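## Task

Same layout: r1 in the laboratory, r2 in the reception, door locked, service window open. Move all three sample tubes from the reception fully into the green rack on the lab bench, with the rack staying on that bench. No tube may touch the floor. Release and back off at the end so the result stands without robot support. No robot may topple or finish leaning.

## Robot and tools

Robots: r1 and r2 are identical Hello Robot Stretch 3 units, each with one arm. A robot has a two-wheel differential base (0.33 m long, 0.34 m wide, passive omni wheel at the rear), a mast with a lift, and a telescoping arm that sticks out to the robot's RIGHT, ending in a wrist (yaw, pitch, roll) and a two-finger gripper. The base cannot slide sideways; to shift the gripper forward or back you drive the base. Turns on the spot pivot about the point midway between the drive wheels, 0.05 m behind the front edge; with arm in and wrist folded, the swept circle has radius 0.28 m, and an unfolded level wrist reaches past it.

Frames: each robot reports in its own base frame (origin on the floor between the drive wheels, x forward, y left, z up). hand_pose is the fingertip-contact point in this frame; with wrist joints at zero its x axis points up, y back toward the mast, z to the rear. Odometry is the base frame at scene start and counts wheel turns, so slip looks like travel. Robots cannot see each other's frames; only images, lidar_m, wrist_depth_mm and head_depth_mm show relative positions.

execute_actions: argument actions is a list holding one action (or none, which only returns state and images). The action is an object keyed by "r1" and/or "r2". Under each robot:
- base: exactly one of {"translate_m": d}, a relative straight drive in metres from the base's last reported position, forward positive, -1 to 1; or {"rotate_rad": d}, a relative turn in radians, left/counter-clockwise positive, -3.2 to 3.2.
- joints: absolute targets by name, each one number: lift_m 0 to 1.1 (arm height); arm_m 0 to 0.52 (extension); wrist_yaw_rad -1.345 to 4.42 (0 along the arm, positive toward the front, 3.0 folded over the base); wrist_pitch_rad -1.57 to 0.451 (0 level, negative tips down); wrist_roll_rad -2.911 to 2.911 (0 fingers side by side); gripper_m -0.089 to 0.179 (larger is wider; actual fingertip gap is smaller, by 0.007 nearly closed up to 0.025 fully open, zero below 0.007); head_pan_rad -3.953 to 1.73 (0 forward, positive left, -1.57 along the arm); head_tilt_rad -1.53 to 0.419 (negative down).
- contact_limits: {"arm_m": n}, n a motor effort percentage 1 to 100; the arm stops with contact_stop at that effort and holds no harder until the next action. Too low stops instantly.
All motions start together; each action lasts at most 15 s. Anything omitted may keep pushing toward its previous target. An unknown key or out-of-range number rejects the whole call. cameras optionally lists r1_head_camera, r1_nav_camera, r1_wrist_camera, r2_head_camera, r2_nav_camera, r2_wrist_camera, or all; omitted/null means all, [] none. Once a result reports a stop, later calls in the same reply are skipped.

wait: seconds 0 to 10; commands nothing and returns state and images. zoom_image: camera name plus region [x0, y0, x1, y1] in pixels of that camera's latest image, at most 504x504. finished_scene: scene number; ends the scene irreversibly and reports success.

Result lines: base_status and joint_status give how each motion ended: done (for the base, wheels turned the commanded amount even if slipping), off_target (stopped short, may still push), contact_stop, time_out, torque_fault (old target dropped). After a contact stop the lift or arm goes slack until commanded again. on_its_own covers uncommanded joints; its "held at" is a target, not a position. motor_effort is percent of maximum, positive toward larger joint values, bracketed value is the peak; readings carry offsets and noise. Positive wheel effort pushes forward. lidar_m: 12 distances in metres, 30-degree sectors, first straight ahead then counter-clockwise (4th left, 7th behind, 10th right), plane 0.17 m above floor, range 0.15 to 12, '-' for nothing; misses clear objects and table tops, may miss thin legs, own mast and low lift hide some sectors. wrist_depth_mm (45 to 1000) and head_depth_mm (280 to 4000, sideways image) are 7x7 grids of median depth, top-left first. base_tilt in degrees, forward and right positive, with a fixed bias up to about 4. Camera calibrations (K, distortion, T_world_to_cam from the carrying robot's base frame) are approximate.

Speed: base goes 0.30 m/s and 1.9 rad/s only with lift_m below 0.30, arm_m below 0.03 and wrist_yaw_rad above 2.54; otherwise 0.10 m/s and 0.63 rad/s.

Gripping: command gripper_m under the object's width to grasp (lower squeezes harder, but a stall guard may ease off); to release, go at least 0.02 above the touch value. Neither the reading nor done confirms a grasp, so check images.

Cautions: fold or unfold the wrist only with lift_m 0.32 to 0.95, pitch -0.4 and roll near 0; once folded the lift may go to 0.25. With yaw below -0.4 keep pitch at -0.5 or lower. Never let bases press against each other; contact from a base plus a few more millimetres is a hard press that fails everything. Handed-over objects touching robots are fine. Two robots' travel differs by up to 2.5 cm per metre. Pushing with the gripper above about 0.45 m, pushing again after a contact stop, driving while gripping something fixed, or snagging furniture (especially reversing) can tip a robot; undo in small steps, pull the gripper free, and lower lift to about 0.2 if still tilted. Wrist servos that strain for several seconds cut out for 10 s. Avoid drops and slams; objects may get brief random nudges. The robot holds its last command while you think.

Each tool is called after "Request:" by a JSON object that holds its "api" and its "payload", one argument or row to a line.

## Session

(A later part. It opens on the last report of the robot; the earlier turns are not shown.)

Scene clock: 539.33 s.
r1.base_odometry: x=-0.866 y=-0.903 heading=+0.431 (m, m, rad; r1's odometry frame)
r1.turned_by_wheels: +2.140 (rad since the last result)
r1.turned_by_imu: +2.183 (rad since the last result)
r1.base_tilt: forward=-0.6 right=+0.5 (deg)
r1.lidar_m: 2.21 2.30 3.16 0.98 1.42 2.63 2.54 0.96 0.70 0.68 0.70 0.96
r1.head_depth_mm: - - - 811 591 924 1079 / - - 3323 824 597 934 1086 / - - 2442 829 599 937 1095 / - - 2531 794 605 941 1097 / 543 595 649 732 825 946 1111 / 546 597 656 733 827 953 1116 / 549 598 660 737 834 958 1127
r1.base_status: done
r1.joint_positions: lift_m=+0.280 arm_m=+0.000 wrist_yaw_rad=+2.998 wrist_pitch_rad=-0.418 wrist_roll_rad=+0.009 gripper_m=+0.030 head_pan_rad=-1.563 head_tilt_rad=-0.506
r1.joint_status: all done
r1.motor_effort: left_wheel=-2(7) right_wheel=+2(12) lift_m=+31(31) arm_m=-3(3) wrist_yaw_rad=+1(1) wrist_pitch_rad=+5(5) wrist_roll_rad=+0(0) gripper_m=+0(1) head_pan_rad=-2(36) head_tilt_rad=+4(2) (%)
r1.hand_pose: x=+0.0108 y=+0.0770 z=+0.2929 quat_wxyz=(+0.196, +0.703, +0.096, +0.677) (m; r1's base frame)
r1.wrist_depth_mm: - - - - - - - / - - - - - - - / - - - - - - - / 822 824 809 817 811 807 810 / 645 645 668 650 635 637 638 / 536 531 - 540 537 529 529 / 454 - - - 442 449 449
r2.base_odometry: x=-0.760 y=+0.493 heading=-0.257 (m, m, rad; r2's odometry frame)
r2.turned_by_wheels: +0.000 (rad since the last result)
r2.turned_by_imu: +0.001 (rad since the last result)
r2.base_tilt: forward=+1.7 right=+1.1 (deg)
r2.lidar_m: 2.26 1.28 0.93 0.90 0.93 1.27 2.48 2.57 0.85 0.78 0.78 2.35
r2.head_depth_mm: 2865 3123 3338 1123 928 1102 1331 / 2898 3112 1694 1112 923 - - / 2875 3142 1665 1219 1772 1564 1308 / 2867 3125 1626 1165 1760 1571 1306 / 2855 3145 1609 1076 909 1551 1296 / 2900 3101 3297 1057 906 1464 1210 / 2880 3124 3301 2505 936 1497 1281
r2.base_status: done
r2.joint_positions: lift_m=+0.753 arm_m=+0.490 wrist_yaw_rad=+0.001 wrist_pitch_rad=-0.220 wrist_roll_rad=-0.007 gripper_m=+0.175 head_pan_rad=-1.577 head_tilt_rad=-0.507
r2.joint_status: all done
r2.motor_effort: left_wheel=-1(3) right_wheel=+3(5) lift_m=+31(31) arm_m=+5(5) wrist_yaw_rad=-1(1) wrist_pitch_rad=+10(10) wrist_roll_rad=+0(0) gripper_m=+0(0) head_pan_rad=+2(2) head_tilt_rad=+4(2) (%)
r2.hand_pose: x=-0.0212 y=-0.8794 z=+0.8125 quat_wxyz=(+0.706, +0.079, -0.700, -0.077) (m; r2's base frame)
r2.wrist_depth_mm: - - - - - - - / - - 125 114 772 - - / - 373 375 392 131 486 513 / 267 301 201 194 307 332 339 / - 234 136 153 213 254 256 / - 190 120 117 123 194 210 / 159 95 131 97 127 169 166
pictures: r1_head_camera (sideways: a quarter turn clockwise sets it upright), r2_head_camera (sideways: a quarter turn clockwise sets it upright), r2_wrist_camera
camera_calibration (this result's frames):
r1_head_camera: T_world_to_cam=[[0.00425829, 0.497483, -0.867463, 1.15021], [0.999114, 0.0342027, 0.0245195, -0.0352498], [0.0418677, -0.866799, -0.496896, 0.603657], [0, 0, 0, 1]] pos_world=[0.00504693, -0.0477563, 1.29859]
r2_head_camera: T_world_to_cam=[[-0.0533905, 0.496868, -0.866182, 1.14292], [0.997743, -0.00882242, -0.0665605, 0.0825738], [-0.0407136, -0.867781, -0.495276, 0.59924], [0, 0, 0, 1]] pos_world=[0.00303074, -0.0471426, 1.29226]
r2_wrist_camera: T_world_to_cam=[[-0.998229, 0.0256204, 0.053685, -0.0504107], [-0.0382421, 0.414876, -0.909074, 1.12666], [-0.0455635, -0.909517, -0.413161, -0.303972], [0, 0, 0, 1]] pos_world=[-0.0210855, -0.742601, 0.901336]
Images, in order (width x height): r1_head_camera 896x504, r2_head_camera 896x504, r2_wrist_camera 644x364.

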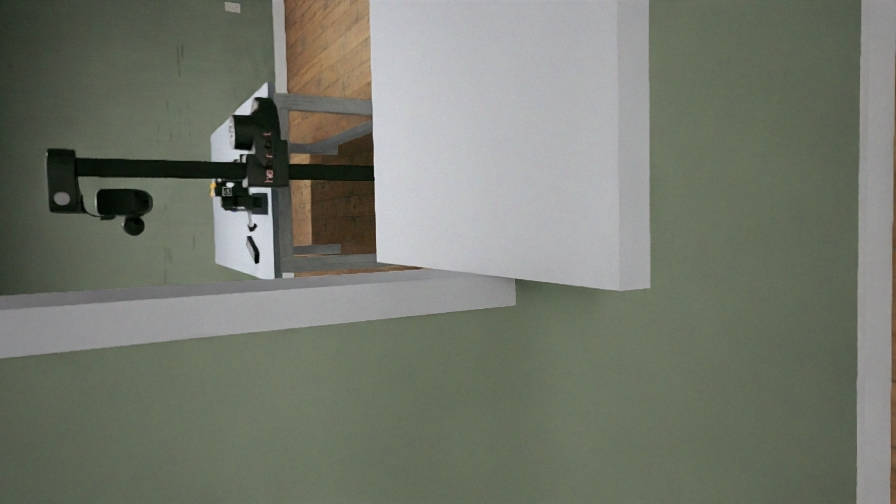

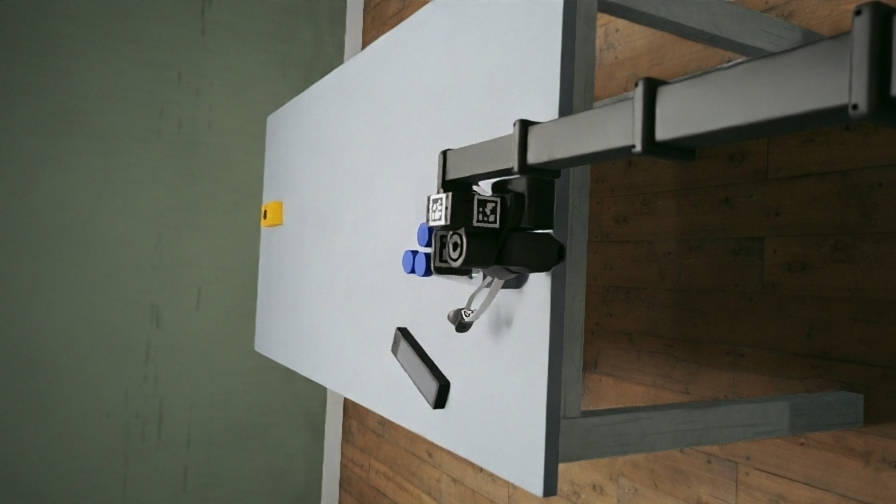

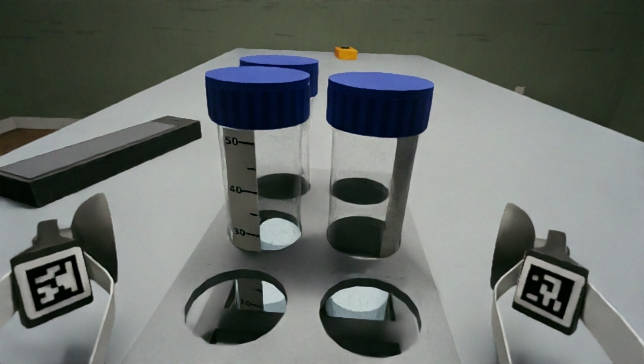

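Request:
{"api": "execute_actions", "payload": {
  "actions": [
    {"r1": {"base": {"translate_m": -0.12}}, "r2": {"joints": {"gripper_m": 0.05}}}
  ],
  "cameras": ["r2_head_camera", "r2_wrist_camera"]
}}

Scene clock: 549.30 s.
r1.base_odometry: x=-0.975 y=-0.953 heading=+0.431 (m, m, rad; r1's odometry frame)
r1.turned_by_wheels: +0.000 (rad since the last result)
r1.turned_by_imu: +0.000 (rad since the last result)
r1.base_tilt: forward=-0.7 right=+0.5 (deg)
r1.lidar_m: 2.33 2.42 1.00 1.00 1.03 2.50 2.42 0.96 0.70 0.68 0.71 0.97
r1.head_depth_mm: - - - 772 591 927 1085 / - - 3940 820 595 934 1095 / - - 3795 826 599 938 1095 / - 3370 3534 833 606 939 1106 / - - - 844 609 945 1109 / - 686 676 734 640 953 1114 / 546 596 660 735 832 955 1123
r1.base_status: done
r1.joint_positions: lift_m=+0.280 arm_m=+0.000 wrist_yaw_rad=+2.998 wrist_pitch_rad=-0.418 wrist_roll_rad=+0.009 gripper_m=+0.030 head_pan_rad=-1.563 head_tilt_rad=-0.506
r1.joint_status: not commanded
r1.motor_effort: left_wheel=-2(10) right_wheel=+2(7) lift_m=+30(30) arm_m=-3(3) wrist_yaw_rad=+1(1) wrist_pitch_rad=+5(5) wrist_roll_rad=+0(0) gripper_m=+1(2) head_pan_rad=-3(2) head_tilt_rad=+4(4) (%)
r1.hand_pose: x=+0.0108 y=+0.0770 z=+0.2929 quat_wxyz=(+0.196, +0.703, +0.096, +0.677) (m; r1's base frame)
r1.wrist_depth_mm: - - - - - - - / - - - - - - - / - - - - - - - / 824 824 822 810 813 797 794 / 643 650 671 662 635 632 634 / 531 530 - 540 541 524 526 / 451 - - - 440 453 451
r2.base_odometry: x=-0.760 y=+0.493 heading=-0.257 (m, m, rad; r2's odometry frame)
r2.turned_by_wheels: +0.000 (rad since the last result)
r2.turned_by_imu: +0.001 (rad since the last result)
r2.base_tilt: forward=+1.6 right=+1.0 (deg)
r2.lidar_m: 2.26 1.28 0.94 0.90 0.93 1.27 2.48 2.57 0.85 0.78 0.78 2.36
r2.head_depth_mm: 2890 3110 3408 1121 925 1095 1328 / 2865 3169 1695 1117 922 - - / 2839 3073 1660 1212 1784 1565 1310 / 2870 3141 1637 1198 1759 1558 1305 / 2855 3081 1609 1070 910 1557 1298 / 2885 3115 3310 1056 907 1462 1209 / 2885 3108 3360 2478 937 1476 1285
r2.base_status: not commanded
r2.joint_positions: lift_m=+0.753 arm_m=+0.490 wrist_yaw_rad=-0.002 wrist_pitch_rad=-0.179 wrist_roll_rad=-0.006 gripper_m=+0.051 head_pan_rad=-1.577 head_tilt_rad=-0.507
r2.joint_status: all done
r2.motor_effort: left_wheel=-2(2) right_wheel=+5(5) lift_m=+31(30) arm_m=+4(5) wrist_yaw_rad=+0(1) wrist_pitch_rad=-11(11) wrist_roll_rad=-1(1) gripper_m=-15(89) head_pan_rad=+2(2) head_tilt_rad=+2(3) (%)
r2.hand_pose: x=-0.0220 y=-0.8825 z=+0.8226 quat_wxyz=(+0.707, +0.063, -0.702, -0.064) (m; r2's base frame)
r2.wrist_depth_mm: - - - - - - - / - - - - - - - / - 520 108 111 121 600 - / 297 324 329 357 347 381 390 / 254 259 151 165 160 281 285 / 206 - 124 126 127 222 224 / - 167 138 132 138 183 185
pictures: r2_head_camera (sideways: a quarter turn clockwise sets it upright), r2_wrist_camera
camera_calibration (this result's frames):
r2_head_camera: T_world_to_cam=[[-0.0533904, 0.496868, -0.866182, 1.14292], [0.997743, -0.00882255, -0.0665605, 0.0825738], [-0.0407137, -0.867781, -0.495276, 0.59924], [0, 0, 0, 1]] pos_world=[0.00303073, -0.0471426, 1.29226]
r2_wrist_camera: T_world_to_cam=[[-0.998196, 0.0311742, 0.0513048, -0.0447916], [-0.0357856, 0.377191, -0.925444, 1.11741], [-0.0482016, -0.925611, -0.375395, -0.347961], [0, 0, 0, 1]] pos_world=[-0.0214958, -0.742159, 0.905779]
Images, in order (width x height): r2_head_camera 896x504, r2_wrist_camera 644x364.

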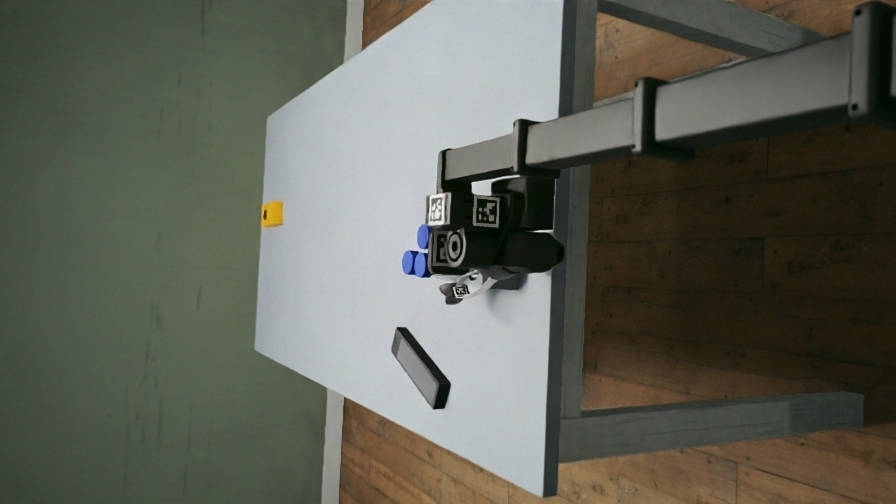

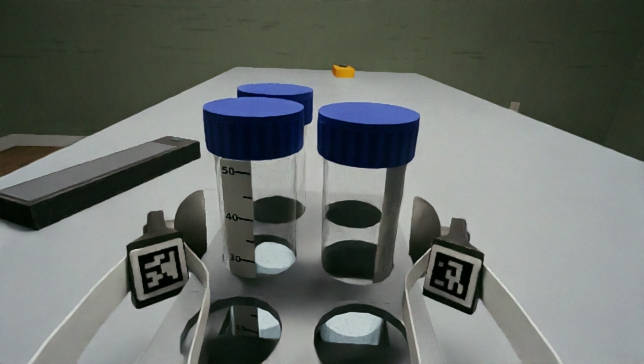

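Request:
{"api": "execute_actions", "payload": {
  "actions": [
    {"r1": {"base": {"rotate_rad": -1.54}}, "r2": {"joints": {"arm_m": 0.46}}}
  ],
  "cameras": ["r2_wrist_camera"]
}}

Request:
{"api": "execute_actions", "payload": {
  "actions": [
    {"r1": {"base": {"translate_m": 0.157}}, "r2": {"joints": {"gripper_m": 0.15, "lift_m": 0.842}}}
  ],
  "cameras": []
}}

Request:
{"api": "execute_actions", "payload": {
  "actions": [
    {"r1": {"base": {"rotate_rad": 1.54}}, "r2": {"joints": {"wrist_pitch_rad": -0.7, "arm_m": 0.52}}}
  ],
  "cameras": ["r2_wrist_camera", "r2_head_camera"]
}}

Scene clock: 591.00 s.
r1.base_odometry: x=-0.975 y=-0.953 heading=-1.109 (m, m, rad; r1's odometry frame)
r1.turned_by_wheels: -1.540 (rad since the last result)
r1.turned_by_imu: -1.571 (rad since the last result)
r1.base_tilt: forward=-0.6 right=+0.6 (deg)
r1.lidar_m: 0.68 0.71 0.99 2.33 2.43 1.00 1.24 1.03 2.49 2.42 0.94 0.70
r1.head_depth_mm: 1999 2208 2423 2564 1951 1531 1252 / 2028 2206 2459 2592 1957 1530 1264 / 2022 2232 2463 2593 1961 1548 1262 / 2051 2237 2479 2638 1982 1553 1277 / 2050 2269 2475 2650 1992 1571 1278 / 2054 2178 2342 2313 1957 1552 1292 / 1705 1674 1661 1654 1636 1521 1293
r1.base_status: done
r1.joint_positions: lift_m=+0.280 arm_m=+0.000 wrist_yaw_rad=+2.998 wrist_pitch_rad=-0.418 wrist_roll_rad=+0.009 gripper_m=+0.030 head_pan_rad=-1.563 head_tilt_rad=-0.506
r1.joint_status: not commanded
r1.motor_effort: left_wheel=+2(9) right_wheel=-3(8) lift_m=+30(30) arm_m=-3(4) wrist_yaw_rad=+2(1) wrist_pitch_rad=+5(5) wrist_roll_rad=+0(0) gripper_m=+0(1) head_pan_rad=-2(2) head_tilt_rad=+4(4) (%)
r1.hand_pose: x=+0.0108 y=+0.0770 z=+0.2929 quat_wxyz=(+0.196, +0.703, +0.096, +0.677) (m; r1's base frame)
r1.wrist_depth_mm: - - - - - - 711 / - - - - - - 731 / - - - - - 953 732 / 817 812 821 815 803 807 715 / 646 649 666 646 641 637 638 / 536 530 - 541 533 529 528 / 455 - - - 440 448 450
r2.base_odometry: x=-0.760 y=+0.493 heading=-0.257 (m, m, rad; r2's odometry frame)
r2.turned_by_wheels: +0.000 (rad since the last result)
r2.turned_by_imu: +0.001 (rad since the last result)
r2.base_tilt: forward=+1.7 right=+1.0 (deg)
r2.lidar_m: 2.26 1.28 0.94 0.90 0.93 1.27 2.49 2.57 0.85 0.78 0.78 2.36
r2.head_depth_mm: 2897 3123 3407 1130 925 1097 1329 / 2858 3157 1700 1113 924 - 1295 / 2855 3128 1666 1210 1838 1569 1305 / 2893 3123 1638 1168 1755 1554 1301 / 2867 3115 1612 1078 904 1546 1293 / 2877 3107 3274 1059 907 1452 1211 / 2850 3071 3329 2506 937 1497 1276
r2.base_status: not commanded
r2.joint_positions: lift_m=+0.753 arm_m=+0.460 wrist_yaw_rad=-0.002 wrist_pitch_rad=-0.179 wrist_roll_rad=-0.006 gripper_m=+0.051 head_pan_rad=-1.577 head_tilt_rad=-0.507
r2.joint_status: all done
r2.motor_effort: left_wheel=-2(2) right_wheel=+4(5) lift_m=+31(31) arm_m=-7(9) wrist_yaw_rad=+1(1) wrist_pitch_rad=-11(11) wrist_roll_rad=-1(1) gripper_m=-14(16) head_pan_rad=+1(2) head_tilt_rad=+2(3) (%)
r2.hand_pose: x=-0.0220 y=-0.8533 z=+0.8226 quat_wxyz=(+0.707, +0.063, -0.702, -0.064) (m; r2's base frame)
r2.wrist_depth_mm: - - - - - - - / - - - - - - - / - 515 107 113 121 597 - / 299 325 328 355 349 383 388 / 255 260 151 165 160 280 285 / 205 - 124 125 127 222 224 / - 167 138 132 137 182 185
pictures: r2_wrist_camera
camera_calibration (this result's frames):
r2_wrist_camera: T_world_to_cam=[[-0.998197, 0.0311728, 0.0513003, -0.045701], [-0.0357887, 0.377063, -0.925496, 1.10634], [-0.0481938, -0.925663, -0.375267, -0.32101], [0, 0, 0, 1]] pos_world=[-0.0214949, -0.712882, 0.905794]
Images, in order (width x height): r2_wrist_camera 644x364.

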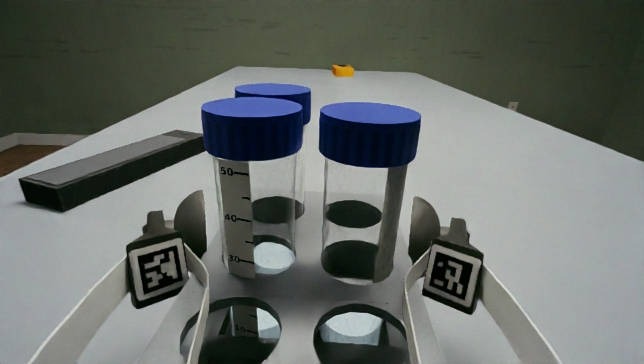

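Scene clock: 593.10 s.
r1.base_odometry: x=-0.905 y=-1.094 heading=-1.109 (m, m, rad; r1's odometry frame)
r1.turned_by_wheels: +0.000 (rad since the last result)
r1.turned_by_imu: +0.000 (rad since the last result)
r1.base_tilt: forward=-0.6 right=+0.5 (deg)
r1.lidar_m: 0.52 0.54 0.76 2.23 2.43 1.16 1.15 1.18 2.50 1.87 0.72 0.54
r1.head_depth_mm: 2020 2205 2428 2567 1939 1532 1260 / 2036 2205 2441 2624 1963 1526 1262 / 2035 2222 2449 2620 1971 1538 1269 / 2046 2247 2467 2627 1989 1548 1279 / 2072 2237 2429 2583 2006 1559 1281 / 1815 1797 1777 1759 1747 1527 1286 / 1296 1277 1275 1195 1261 1243 1214
r1.base_status: done
r1.joint_positions: lift_m=+0.280 arm_m=+0.000 wrist_yaw_rad=+2.998 wrist_pitch_rad=-0.418 wrist_roll_rad=+0.009 gripper_m=+0.030 head_pan_rad=-1.563 head_tilt_rad=-0.506
r1.joint_status: not commanded
r1.motor_effort: left_wheel=+3(9) right_wheel=-3(8) lift_m=+30(31) arm_m=-3(3) wrist_yaw_rad=+1(1) wrist_pitch_rad=+5(5) wrist_roll_rad=+0(0) gripper_m=+0(1) head_pan_rad=-3(2) head_tilt_rad=+4(4) (%)
r1.hand_pose: x=+0.0108 y=+0.0770 z=+0.2929 quat_wxyz=(+0.196, +0.703, +0.096, +0.677) (m; r1's base frame)
r1.wrist_depth_mm: - - - - - 770 555 / - - - - - 794 561 / - - - - - 790 562 / 813 814 813 807 815 748 568 / 649 646 677 656 638 640 561 / 534 527 - 541 538 529 518 / 456 - - - 438 449 445
r2.base_odometry: x=-0.760 y=+0.493 heading=-0.257 (m, m, rad; r2's odometry frame)
r2.turned_by_wheels: +0.000 (rad since the last result)
r2.turned_by_imu: +0.000 (rad since the last result)
r2.base_tilt: forward=+1.7 right=+1.1 (deg)
r2.lidar_m: 2.25 1.28 0.94 0.90 0.93 1.27 2.48 2.57 0.85 0.78 0.78 2.35
r2.head_depth_mm: 2904 3167 3357 1128 926 - - / 2893 3104 1701 1179 - 1537 1291 / 2905 3106 1782 - 920 1569 1311 / 2862 3113 1656 882 909 1565 1300 / 2843 3130 1603 1064 908 1541 1292 / 2874 3132 3272 1055 908 1454 1212 / 2881 3122 3371 2482 939 1494 1279
r2.base_status: not commanded
r2.joint_positions: lift_m=+0.842 arm_m=+0.460 wrist_yaw_rad=-0.002 wrist_pitch_rad=-0.221 wrist_roll_rad=-0.006 gripper_m=+0.150 head_pan_rad=-1.577 head_tilt_rad=-0.507
r2.joint_status: all done
r2.motor_effort: left_wheel=-2(2) right_wheel=+3(4) lift_m=+39(45) arm_m=-7(7) wrist_yaw_rad=+0(1) wrist_pitch_rad=+10(17) wrist_roll_rad=-1(1) gripper_m=+0(81) head_pan_rad=+2(2) head_tilt_rad=+3(3) (%)
r2.hand_pose: x=-0.0220 y=-0.8500 z=+0.9008 quat_wxyz=(+0.705, +0.078, -0.700, -0.079) (m; r2's base frame)
r2.wrist_depth_mm: - - - - - - - / - - - - - - - / - - 725 740 763 - - / - 492 506 516 531 539 - / 401 381 384 379 402 437 421 / - 310 291 151 322 - 335 / 257 262 215 142 264 274 280
pictures: none
No camera images: the call's "cameras" was empty. Leave "cameras" out to get every camera's image.

Scene clock: 595.33 s.
r1.base_odometry: x=-0.905 y=-1.094 heading=+0.431 (m, m, rad; r1's odometry frame)
r1.turned_by_wheels: +1.540 (rad since the last result)
r1.turned_by_imu: +1.571 (rad since the last result)
r1.base_tilt: forward=-0.6 right=+0.6 (deg)
r1.lidar_m: 1.98 2.42 1.16 1.15 1.18 2.51 2.01 0.74 0.54 0.52 0.54 0.74
r1.head_depth_mm: - - - 811 589 465 813 / - - 3645 819 596 467 819 / - - 3505 828 599 469 820 / - 3327 2465 835 604 473 827 / - - - 843 609 476 832 / - - 3934 648 611 478 841 / 476 469 493 546 624 690 845
r1.base_status: done
r1.joint_positions: lift_m=+0.280 arm_m=+0.000 wrist_yaw_rad=+2.998 wrist_pitch_rad=-0.418 wrist_roll_rad=+0.009 gripper_m=+0.030 head_pan_rad=-1.563 head_tilt_rad=-0.506
r1.joint_status: not commanded
r1.motor_effort: left_wheel=-2(7) right_wheel=+2(11) lift_m=+30(30) arm_m=-3(3) wrist_yaw_rad=+1(1) wrist_pitch_rad=+5(5) wrist_roll_rad=+0(0) gripper_m=+0(1) head_pan_rad=-3(2) head_tilt_rad=+3(3) (%)
r1.hand_pose: x=+0.0108 y=+0.0770 z=+0.2929 quat_wxyz=(+0.196, +0.703, +0.096, +0.677) (m; r1's base frame)
r1.wrist_depth_mm: - - - - - - - / - - - - - - - / - - - - - - - / 818 803 812 816 809 801 796 / 646 641 669 648 639 639 636 / 534 526 - 540 538 524 530 / 453 - - - 437 448 446
r2.base_odometry: x=-0.760 y=+0.493 heading=-0.257 (m, m, rad; r2's odometry frame)
r2.turned_by_wheels: +0.000 (rad since the last result)
r2.turned_by_imu: +0.000 (rad since the last result)
r2.base_tilt: forward=+1.7 right=+1.0 (deg)
r2.lidar_m: 2.26 1.28 0.93 0.90 0.94 1.28 2.48 2.58 0.85 0.78 0.78 2.36
r2.head_depth_mm: 2919 3151 3395 1123 921 - - / 2865 3125 1709 1172 - 1582 1321 / 2881 3096 1816 999 920 1569 1312 / 2891 3138 1741 879 908 1553 1303 / 2867 3122 1605 1076 909 1563 1295 / 2867 3093 3262 1059 904 1455 1222 / 2869 3085 3324 2495 937 1492 1281
r2.base_status: not commanded
r2.joint_positions: lift_m=+0.842 arm_m=+0.520 wrist_yaw_rad=-0.002 wrist_pitch_rad=-0.709 wrist_roll_rad=-0.006 gripper_m=+0.150 head_pan_rad=-1.577 head_tilt_rad=-0.507
r2.joint_status: all done
r2.motor_effort: left_wheel=-2(2) right_wheel=+4(4) lift_m=+40(40) arm_m=+5(3) wrist_yaw_rad=+1(2) wrist_pitch_rad=+4(8) wrist_roll_rad=-1(1) gripper_m=+0(0) head_pan_rad=+1(2) head_tilt_rad=+3(3) (%)
r2.hand_pose: x=-0.0219 y=-0.8435 z=+0.7955 quat_wxyz=(+0.665, +0.246, -0.661, -0.246) (m; r2's base frame)
r2.wrist_depth_mm: 275 300 104 109 330 338 348 / 257 270 87 263 284 290 295 / 234 232 76 79 79 252 257 / 210 212 76 90 73 224 227 / 191 193 155 132 159 206 205 / - 174 117 118 122 - 186 / 159 158 152 139 139 167 171
pictures: r2_head_camera (sideways: a quarter turn clockwise sets it upright), r2_wrist_camera
camera_calibration (this result's frames):
r2_head_camera: T_world_to_cam=[[-0.0533904, 0.496859, -0.866187, 1.14293], [0.997743, -0.00882336, -0.0665605, 0.0825738], [-0.0407139, -0.867786, -0.495267, 0.599228], [0, 0, 0, 1]] pos_world=[0.00303073, -0.0471427, 1.29226]
r2_wrist_camera: T_world_to_cam=[[-0.998251, 0.00157161, 0.0591027, -0.0757292], [-0.0347443, 0.793231, -0.607929, 1.17597], [-0.0478375, -0.608919, -0.791789, 0.276391], [0, 0, 0, 1]] pos_world=[-0.0215166, -0.764395, 0.938223]
Images, in order (width x height): r2_head_camera 896x504, r2_wrist_camera 644x364.

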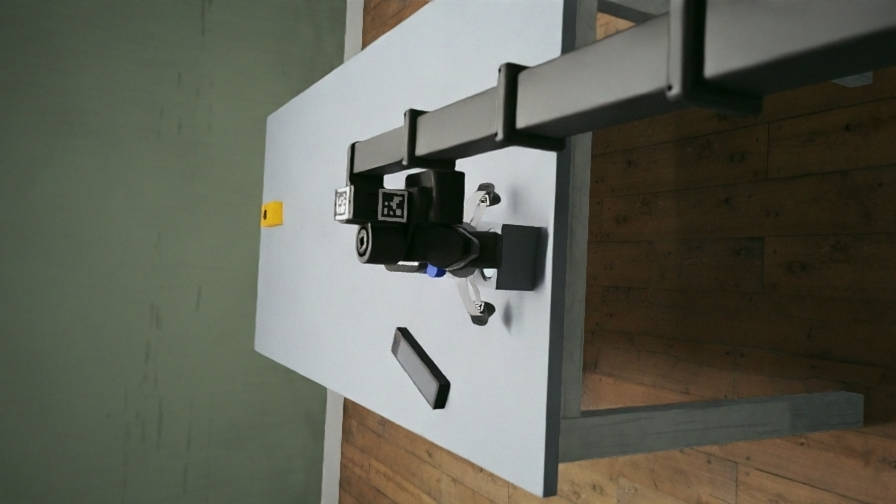

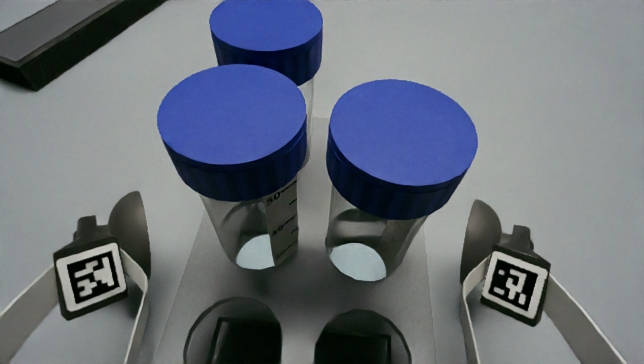

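Request:
{"api": "execute_actions", "payload": {
  "actions": [
    {"r1": {"joints": {"lift_m": 0.42}}, "r2": {"joints": {"lift_m": 0.855, "gripper_m": 0.05}}}
  ],
  "cameras": ["r2_wrist_camera", "r2_head_camera"]
}}

Scene clock: 601.93 s.
r1.base_odometry: x=-0.905 y=-1.094 heading=+0.431 (m, m, rad; r1's odometry frame)
r1.turned_by_wheels: +0.000 (rad since the last result)
r1.turned_by_imu: +0.000 (rad since the last result)
r1.base_tilt: forward=-0.6 right=+0.4 (deg)
r1.lidar_m: 1.98 2.42 1.17 1.15 1.18 2.51 2.00 0.74 0.54 0.52 0.54 0.75
r1.head_depth_mm: - - - 811 588 465 816 / - - 3689 821 594 467 817 / - - 3475 830 599 469 825 / - 3291 2489 838 603 473 832 / - - - 847 609 476 836 / - - 3874 646 609 479 837 / 475 471 494 545 626 692 845
r1.base_status: not commanded
r1.joint_positions: lift_m=+0.420 arm_m=+0.000 wrist_yaw_rad=+2.998 wrist_pitch_rad=-0.418 wrist_roll_rad=+0.009 gripper_m=+0.030 head_pan_rad=-1.563 head_tilt_rad=-0.506
r1.joint_status: all done
r1.motor_effort: left_wheel=-2(2) right_wheel=+2(2) lift_m=+36(35) arm_m=-3(3) wrist_yaw_rad=+1(1) wrist_pitch_rad=+5(5) wrist_roll_rad=+0(0) gripper_m=+1(1) head_pan_rad=-3(2) head_tilt_rad=+4(4) (%)
r1.hand_pose: x=+0.0108 y=+0.0770 z=+0.4326 quat_wxyz=(+0.196, +0.703, +0.096, +0.677) (m; r1's base frame)
r1.wrist_depth_mm: - - - - - - - / - - - - - - - / - - - - - - - / - - - - - - - / 861 860 891 867 857 857 859 / 716 709 - 708 718 704 706 / 602 603 - 605 590 602 601
r2.base_odometry: x=-0.760 y=+0.493 heading=-0.257 (m, m, rad; r2's odometry frame)
r2.turned_by_wheels: +0.000 (rad since the last result)
r2.turned_by_imu: +0.001 (rad since the last result)
r2.base_tilt: forward=+1.6 right=+1.0 (deg)
r2.lidar_m: 2.26 1.28 0.94 0.90 0.93 1.27 2.48 2.57 0.85 0.78 0.78 2.36
r2.head_depth_mm: 2919 3121 3389 1135 911 - - / 2859 3110 1711 1202 - 1577 1316 / 2867 3105 1815 998 920 1585 1318 / 2891 3100 1749 914 908 1561 1299 / 2943 3092 1604 1073 909 1550 1288 / 2837 3118 3261 1060 907 1458 1217 / 2869 3118 3328 2515 938 1482 1288
r2.base_status: not commanded
r2.joint_positions: lift_m=+0.855 arm_m=+0.520 wrist_yaw_rad=-0.002 wrist_pitch_rad=-0.716 wrist_roll_rad=-0.006 gripper_m=+0.051 head_pan_rad=-1.577 head_tilt_rad=-0.507
r2.joint_status: all done
r2.motor_effort: left_wheel=-1(2) right_wheel=+3(4) lift_m=+40(42) arm_m=+5(5) wrist_yaw_rad=+1(1) wrist_pitch_rad=+8(8) wrist_roll_rad=-1(1) gripper_m=-15(88) head_pan_rad=+2(3) head_tilt_rad=+3(3) (%)
r2.hand_pose: x=-0.0219 y=-0.8421 z=+0.8072 quat_wxyz=(+0.664, +0.248, -0.660, -0.248) (m; r2's base frame)
r2.wrist_depth_mm: 295 311 334 344 348 357 364 / 267 283 108 280 300 306 312 / 248 249 92 110 96 267 273 / 222 221 82 86 84 238 242 / 201 204 107 140 84 215 218 / 184 - 128 130 130 196 197 / - 171 149 123 166 178 181
pictures: r2_head_camera (sideways: a quarter turn clockwise sets it upright), r2_wrist_camera
camera_calibration (this result's frames):
r2_head_camera: T_world_to_cam=[[-0.0533905, 0.496859, -0.866187, 1.14293], [0.997743, -0.00882312, -0.0665605, 0.0825738], [-0.0407137, -0.867786, -0.495267, 0.599228], [0, 0, 0, 1]] pos_world=[0.00303074, -0.0471427, 1.29226]
r2_wrist_camera: T_world_to_cam=[[-0.998252, 0.00114908, 0.0590937, -0.0767691], [-0.0347303, 0.797592, -0.602197, 1.18107], [-0.0478246, -0.603197, -0.796157, 0.294819], [0, 0, 0, 1]] pos_world=[-0.0215163, -0.764092, 0.950498]
Images, in order (width x height): r2_head_camera 896x504, r2_wrist_camera 644x364.

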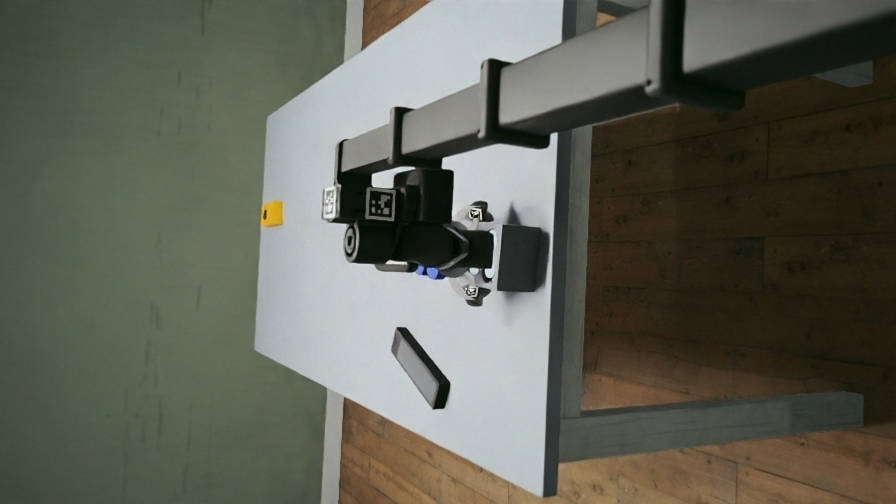

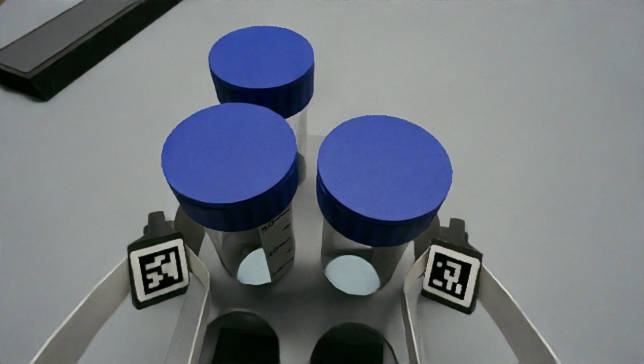

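Request:
{"api": "execute_actions", "payload": {
  "actions": [
    {"r1": {"joints": {"lift_m": 0.50}}, "r2": {"joints": {"lift_m": 0.88}}}
  ],
  "cameras": ["r2_wrist_camera", "r2_head_camera"]
}}

Scene clock: 606.67 s.
r1.base_odometry: x=-0.905 y=-1.094 heading=+0.431 (m, m, rad; r1's odometry frame)
r1.turned_by_wheels: +0.000 (rad since the last result)
r1.turned_by_imu: +0.000 (rad since the last result)
r1.base_tilt: forward=-0.6 right=+0.5 (deg)
r1.lidar_m: 1.98 2.41 1.17 1.16 1.18 2.51 2.02 0.74 0.54 0.52 0.54 0.75
r1.head_depth_mm: - - - 811 589 466 813 / - - 3705 815 597 468 821 / - 2775 3504 829 598 471 823 / - 2938 2523 836 603 473 829 / - - - 846 610 476 834 / - - 3950 645 610 478 839 / 476 470 494 544 623 689 842
r1.base_status: not commanded
r1.joint_positions: lift_m=+0.500 arm_m=+0.000 wrist_yaw_rad=+2.998 wrist_pitch_rad=-0.418 wrist_roll_rad=+0.009 gripper_m=+0.030 head_pan_rad=-1.563 head_tilt_rad=-0.506
r1.joint_status: all done
r1.motor_effort: left_wheel=-2(2) right_wheel=+2(2) lift_m=+36(38) arm_m=-3(3) wrist_yaw_rad=+1(2) wrist_pitch_rad=+5(5) wrist_roll_rad=+0(0) gripper_m=+0(1) head_pan_rad=-3(2) head_tilt_rad=+3(3) (%)
r1.hand_pose: x=+0.0108 y=+0.0769 z=+0.5126 quat_wxyz=(+0.196, +0.703, +0.096, +0.677) (m; r1's base frame)
r1.wrist_depth_mm: - - - - - - - / - - - - - - - / - - - - - - - / - - - - - - - / 988 989 - - 974 984 963 / 817 812 - 823 827 811 807 / 699 698 - 692 671 680 690
r2.base_odometry: x=-0.760 y=+0.493 heading=-0.257 (m, m, rad; r2's odometry frame)
r2.turned_by_wheels: +0.000 (rad since the last result)
r2.turned_by_imu: +0.001 (rad since the last result)
r2.base_tilt: forward=+1.7 right=+1.1 (deg)
r2.lidar_m: 2.26 1.28 0.94 0.90 0.93 1.27 2.48 2.58 0.85 0.78 0.78 2.36
r2.head_depth_mm: 2885 3071 3367 1155 - - 1220 / 2890 3132 1811 - 1598 1538 1312 / 2921 3139 1927 1024 917 1579 1312 / 2880 3101 1766 852 904 1561 1303 / 2869 3157 1609 1070 908 1551 1297 / 2819 3132 3323 1057 908 1462 1227 / 2861 3062 3336 2482 938 1490 1281
r2.base_status: not commanded
r2.joint_positions: lift_m=+0.880 arm_m=+0.520 wrist_yaw_rad=-0.002 wrist_pitch_rad=-0.722 wrist_roll_rad=-0.006 gripper_m=+0.051 head_pan_rad=-1.577 head_tilt_rad=-0.507
r2.joint_status: all done
r2.motor_effort: left_wheel=-2(2) right_wheel=+3(3) lift_m=+42(42) arm_m=+5(5) wrist_yaw_rad=+1(1) wrist_pitch_rad=+11(11) wrist_roll_rad=-1(1) gripper_m=-15(15) head_pan_rad=+2(1) head_tilt_rad=+3(2) (%)
r2.hand_pose: x=-0.0219 y=-0.8410 z=+0.8311 quat_wxyz=(+0.663, +0.250, -0.659, -0.250) (m; r2's base frame)
r2.wrist_depth_mm: 363 340 372 383 388 400 408 / 288 312 106 314 337 340 348 / 276 280 91 170 282 300 306 / 250 248 82 85 84 268 270 / 226 229 89 139 80 242 244 / 207 - 128 130 131 221 223 / 193 192 149 124 167 201 204
pictures: r2_head_camera (sideways: a quarter turn clockwise sets it upright), r2_wrist_camera
camera_calibration (this result's frames):
r2_head_camera: T_world_to_cam=[[-0.0533904, 0.496859, -0.866187, 1.14293], [0.997743, -0.00882337, -0.0665605, 0.0825738], [-0.0407139, -0.867787, -0.495267, 0.599228], [0, 0, 0, 1]] pos_world=[0.00303073, -0.0471427, 1.29226]
r2_wrist_camera: T_world_to_cam=[[-0.998252, 0.00078264, 0.0590921, -0.0784846], [-0.0347269, 0.801296, -0.59726, 1.19352], [-0.0478177, -0.598268, -0.799868, 0.321729], [0, 0, 0, 1]] pos_world=[-0.0215157, -0.763824, 0.974822]
Images, in order (width x height): r2_head_camera 896x504, r2_wrist_camera 644x364.

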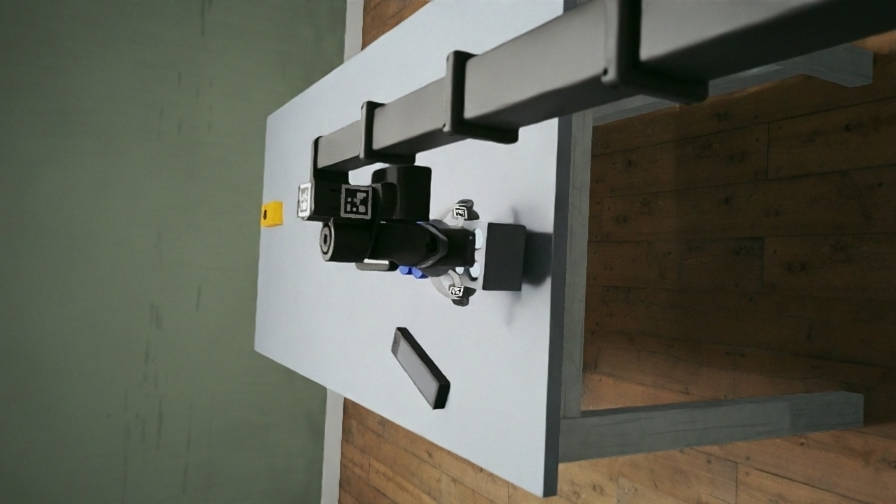

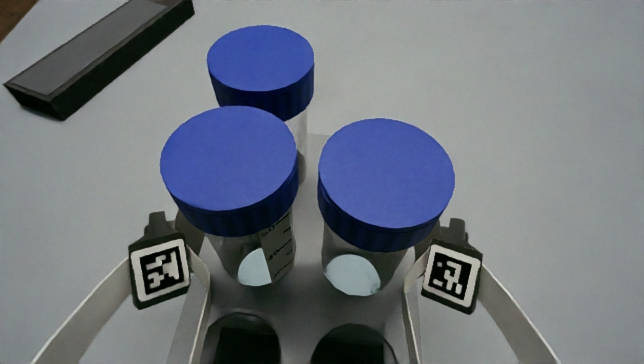

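Request:
{"api": "execute_actions", "payload": {
  "actions": [
    {"r1": {"joints": {"lift_m": 0.93, "wrist_yaw_rad": 1.6}}, "r2": {"base": {"rotate_rad": -3.04}, "joints": {"lift_m": 1.0, "wrist_yaw_rad": -0.15, "head_tilt_rad": -0.35}}}
  ],
  "cameras": ["r2_wrist_camera", "r2_head_camera", "r1_head_camera"]
}}

Scene clock: 633.50 s.
r1.base_odometry: x=-0.905 y=-1.094 heading=+0.431 (m, m, rad; r1's odometry frame)
r1.turned_by_wheels: +0.000 (rad since the last result)
r1.turned_by_imu: +0.000 (rad since the last result)
r1.base_tilt: forward=-0.6 right=+0.5 (deg)
r1.lidar_m: 1.98 2.42 1.17 1.15 1.18 2.51 2.02 0.74 0.54 0.52 0.54 0.75
r1.head_depth_mm: - - - 810 591 497 - / - - 3685 819 595 497 - / - - 3192 774 598 500 - / - 1328 809 735 605 473 830 / - 2880 - 843 608 475 832 / - - 3955 646 609 479 428 / 476 469 493 544 624 691 795
r1.base_status: not commanded
r1.joint_positions: lift_m=+0.930 arm_m=+0.000 wrist_yaw_rad=+1.603 wrist_pitch_rad=-0.418 wrist_roll_rad=+0.009 gripper_m=+0.030 head_pan_rad=-1.563 head_tilt_rad=-0.506
r1.joint_status: all done
r1.motor_effort: left_wheel=-2(2) right_wheel=+2(2) lift_m=+36(36) arm_m=-3(3) wrist_yaw_rad=-2(2) wrist_pitch_rad=+5(5) wrist_roll_rad=+0(0) gripper_m=+0(0) head_pan_rad=-2(3) head_tilt_rad=+4(4) (%)
r1.hand_pose: x=+0.2029 y=-0.1381 z=+0.9426 quat_wxyz=(+0.585, +0.601, -0.378, +0.392) (m; r1's base frame)
r1.wrist_depth_mm: - - - - - 734 482 / - - - - - 737 481 / - - - - - 733 475 / - - - - - 730 477 / - - - - - 720 477 / - - - - - 735 476 / - - - - - 720 474
r2.base_odometry: x=-0.760 y=+0.493 heading=+2.986 (m, m, rad; r2's odometry frame)
r2.turned_by_wheels: -3.040 (rad since the last result)
r2.turned_by_imu: -2.987 (rad since the last result)
r2.base_tilt: forward=+1.6 right=+1.0 (deg)
r2.lidar_m: 2.48 2.67 0.85 0.78 2.96 2.29 2.26 1.17 0.91 0.90 0.97 1.43
r2.head_depth_mm: 743 780 821 - 967 1029 1110 / - - - 1011 848 1038 1129 / - - - 1103 804 1051 1146 / - - 1580 830 788 1061 1161 / - - - 1108 821 1077 1176 / - - - 1024 812 1086 1189 / - - - 980 805 1106 1211
r2.base_status: done
r2.joint_positions: lift_m=+1.000 arm_m=+0.520 wrist_yaw_rad=-0.149 wrist_pitch_rad=-0.723 wrist_roll_rad=-0.006 gripper_m=+0.051 head_pan_rad=-1.577 head_tilt_rad=-0.359
r2.joint_status: all done
r2.motor_effort: left_wheel=+1(6) right_wheel=-3(11) lift_m=+42(43) arm_m=+3(5) wrist_yaw_rad=-1(4) wrist_pitch_rad=+11(11) wrist_roll_rad=-1(1) gripper_m=-14(15) head_pan_rad=+2(2) head_tilt_rad=+4(15) (%)
r2.hand_pose: x=-0.0477 y=-0.8390 z=+0.9509 quat_wxyz=(+0.643, +0.201, -0.676, -0.298) (m; r2's base frame)
r2.wrist_depth_mm: 328 335 340 352 356 285 198 / 288 291 106 289 310 288 199 / 255 259 91 170 259 268 208 / 229 228 82 86 84 243 254 / 208 210 89 140 79 222 323 / 190 - 129 129 131 202 417 / - 176 149 123 167 185 190
pictures: r1_head_camera (sideways: a quarter turn clockwise sets it upright), r2_head_camera (sideways: a quarter turn clockwise sets it upright), r2_wrist_camera
camera_calibration (this result's frames):
r1_head_camera: T_world_to_cam=[[0.00440163, 0.497482, -0.867463, 1.15021], [0.999124, 0.0339149, 0.0245195, -0.0352499], [0.0416179, -0.866811, -0.496896, 0.603659], [0, 0, 0, 1]] pos_world=[0.00503317, -0.047756, 1.29859]
r2_head_camera: T_world_to_cam=[[-0.0541962, 0.363711, -0.929934, 1.2261], [0.997685, -0.0185875, -0.0654146, 0.081095], [-0.0410771, -0.931327, -0.361861, 0.425634], [0, 0, 0, 1]] pos_world=[0.00302632, -0.0480326, 1.29951]
r2_wrist_camera: T_world_to_cam=[[-0.987427, 0.146623, 0.05908, 0.0116089], [0.0828234, 0.798194, -0.59668, 1.26507], [-0.134644, -0.584284, -0.800302, 0.425584], [0, 0, 0, 1]] pos_world=[-0.0360118, -0.762811, 1.09475]
Images, in order (width x height): r1_head_camera 896x504, r2_head_camera 896x504, r2_wrist_camera 644x364.

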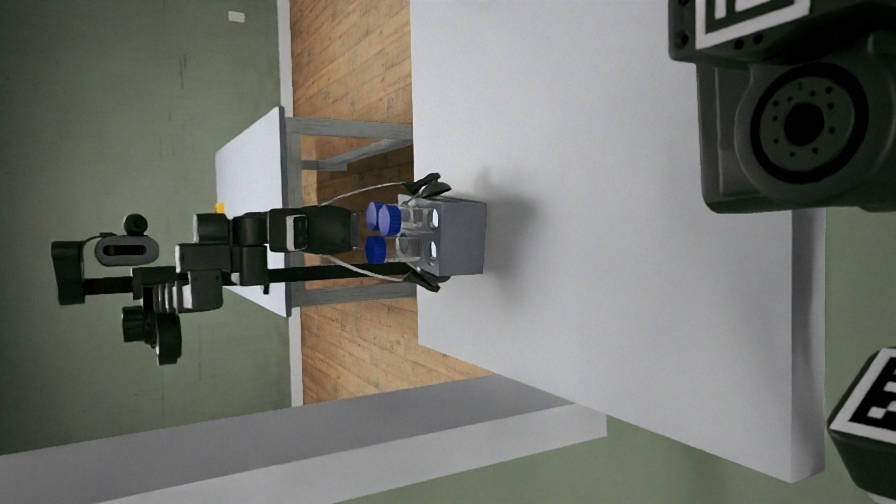

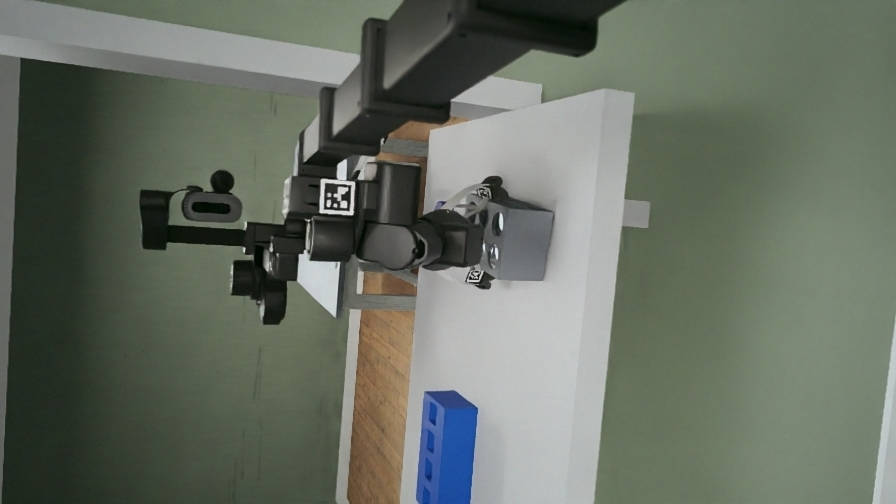

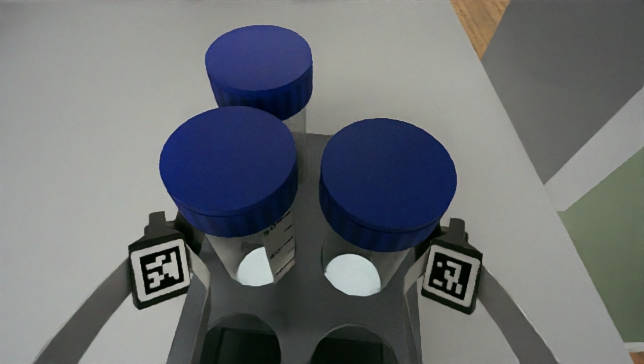

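Request:
{"api": "execute_actions", "payload": {
  "actions": [
    {"r1": {"joints": {"lift_m": 1.0, "wrist_yaw_rad": 0.0, "wrist_pitch_rad": -0.7, "gripper_m": 0.15}}, "r2": {"joints": {"lift_m": 0.992, "gripper_m": 0.15}}}
  ],
  "cameras": ["r1_wrist_camera", "r2_wrist_camera", "r1_head_camera"]
}}

Scene clock: 645.50 s.
r1.base_odometry: x=-0.905 y=-1.094 heading=+0.431 (m, m, rad; r1's odometry frame)
r1.turned_by_wheels: +0.000 (rad since the last result)
r1.turned_by_imu: +0.000 (rad since the last result)
r1.base_tilt: forward=-0.6 right=+0.5 (deg)
r1.lidar_m: 1.99 2.42 1.17 1.15 1.18 2.51 2.02 0.74 0.54 0.52 0.54 0.74
r1.head_depth_mm: - - - 851 - - - / - - 3693 820 660 - - / - - 3212 778 662 - - / - 1330 808 745 628 486 850 / - 1434 - 806 607 491 834 / - - 3874 645 612 479 840 / 476 469 493 546 626 687 845
r1.base_status: not commanded
r1.joint_positions: lift_m=+1.000 arm_m=+0.000 wrist_yaw_rad=+0.003 wrist_pitch_rad=-0.711 wrist_roll_rad=+0.009 gripper_m=+0.150 head_pan_rad=-1.563 head_tilt_rad=-0.506
r1.joint_status: all done
r1.motor_effort: left_wheel=-2(2) right_wheel=+2(3) lift_m=+35(36) arm_m=-3(3) wrist_yaw_rad=-2(3) wrist_pitch_rad=+3(7) wrist_roll_rad=+0(0) gripper_m=+0(85) head_pan_rad=-3(2) head_tilt_rad=+4(4) (%)
r1.hand_pose: x=-0.0210 y=-0.3235 z=+0.9531 quat_wxyz=(+0.661, +0.246, -0.665, -0.247) (m; r1's base frame)
r1.wrist_depth_mm: 274 368 464 429 487 486 358 / 306 357 387 387 385 370 313 / 356 322 322 322 321 321 320 / 403 275 276 273 276 274 275 / 246 243 240 240 240 247 240 / 216 213 214 214 213 - 214 / - 188 192 192 192 188 191
r2.base_odometry: x=-0.760 y=+0.493 heading=+2.986 (m, m, rad; r2's odometry frame)
r2.turned_by_wheels: +0.000 (rad since the last result)
r2.turned_by_imu: +0.001 (rad since the last result)
r2.base_tilt: forward=+1.7 right=+1.1 (deg)
r2.lidar_m: 2.48 2.67 0.85 0.78 2.97 2.31 2.26 1.16 0.91 0.90 0.96 1.43
r2.head_depth_mm: 744 777 823 - 978 1023 1111 / - - - 983 849 1039 1131 / - - - 1138 798 1056 1147 / - - 2620 892 787 1062 1158 / - - - 1113 818 1073 1177 / - - - 1023 812 1089 1192 / - - - 979 802 1100 1204
r2.base_status: not commanded
r2.joint_positions: lift_m=+0.992 arm_m=+0.520 wrist_yaw_rad=-0.149 wrist_pitch_rad=-0.717 wrist_roll_rad=-0.006 gripper_m=+0.150 head_pan_rad=-1.577 head_tilt_rad=-0.359
r2.joint_status: all done
r2.motor_effort: left_wheel=+1(2) right_wheel=-3(3) lift_m=+30(37) arm_m=+3(3) wrist_yaw_rad=-1(1) wrist_pitch_rad=+8(11) wrist_roll_rad=-1(1) gripper_m=+1(82) head_pan_rad=+2(2) head_tilt_rad=+3(4) (%)
r2.hand_pose: x=-0.0478 y=-0.8401 z=+0.9444 quat_wxyz=(+0.644, +0.199, -0.677, -0.296) (m; r2's base frame)
r2.wrist_depth_mm: 323 326 330 343 350 287 198 / 280 283 108 281 300 286 199 / 248 251 92 169 253 260 209 / 224 224 82 86 85 238 250 / 204 205 136 140 87 219 315 / - 184 128 130 162 - 204 / 170 171 148 124 148 179 184
pictures: r1_head_camera (sideways: a quarter turn clockwise sets it upright), r1_wrist_camera, r2_wrist_camera
camera_calibration (this result's frames):
r1_head_camera: T_world_to_cam=[[0.00440163, 0.497482, -0.867463, 1.15021], [0.999124, 0.0339149, 0.0245195, -0.0352499], [0.0416179, -0.866811, -0.496896, 0.603659], [0, 0, 0, 1]] pos_world=[0.00503317, -0.047756, 1.29859]
r1_wrist_camera: T_world_to_cam=[[-0.999922, 0.0107066, -0.00647415, -0.0120825], [0.0123239, 0.753454, -0.657385, 0.907619], [-0.00216038, -0.657414, -0.753527, 0.670444], [0, 0, 0, 1]] pos_world=[-0.0218186, -0.24296, 1.10177]
r2_wrist_camera: T_world_to_cam=[[-0.987373, 0.146981, 0.0590865, 0.0122903], [0.0822883, 0.794601, -0.60153, 1.26361], [-0.135364, -0.589072, -0.796662, 0.412181], [0, 0, 0, 1]] pos_world=[-0.0360512, -0.763071, 1.08775]
Images, in order (width x height): r1_head_camera 896x504, r1_wrist_camera 644x364, r2_wrist_camera 644x364.

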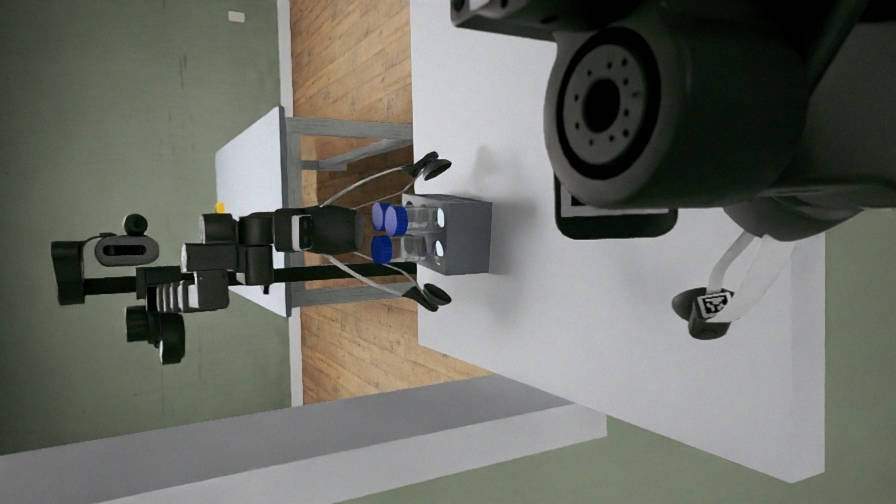

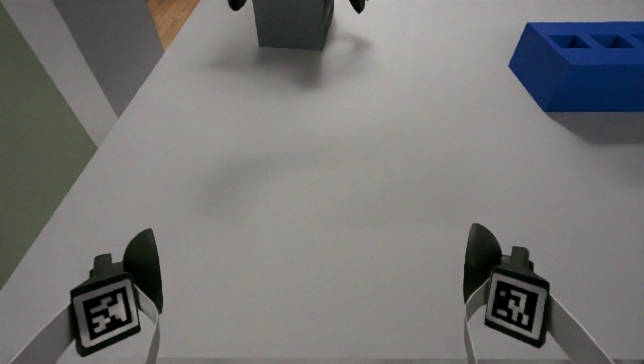

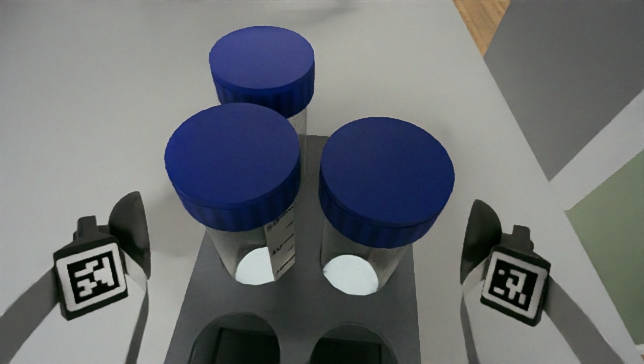

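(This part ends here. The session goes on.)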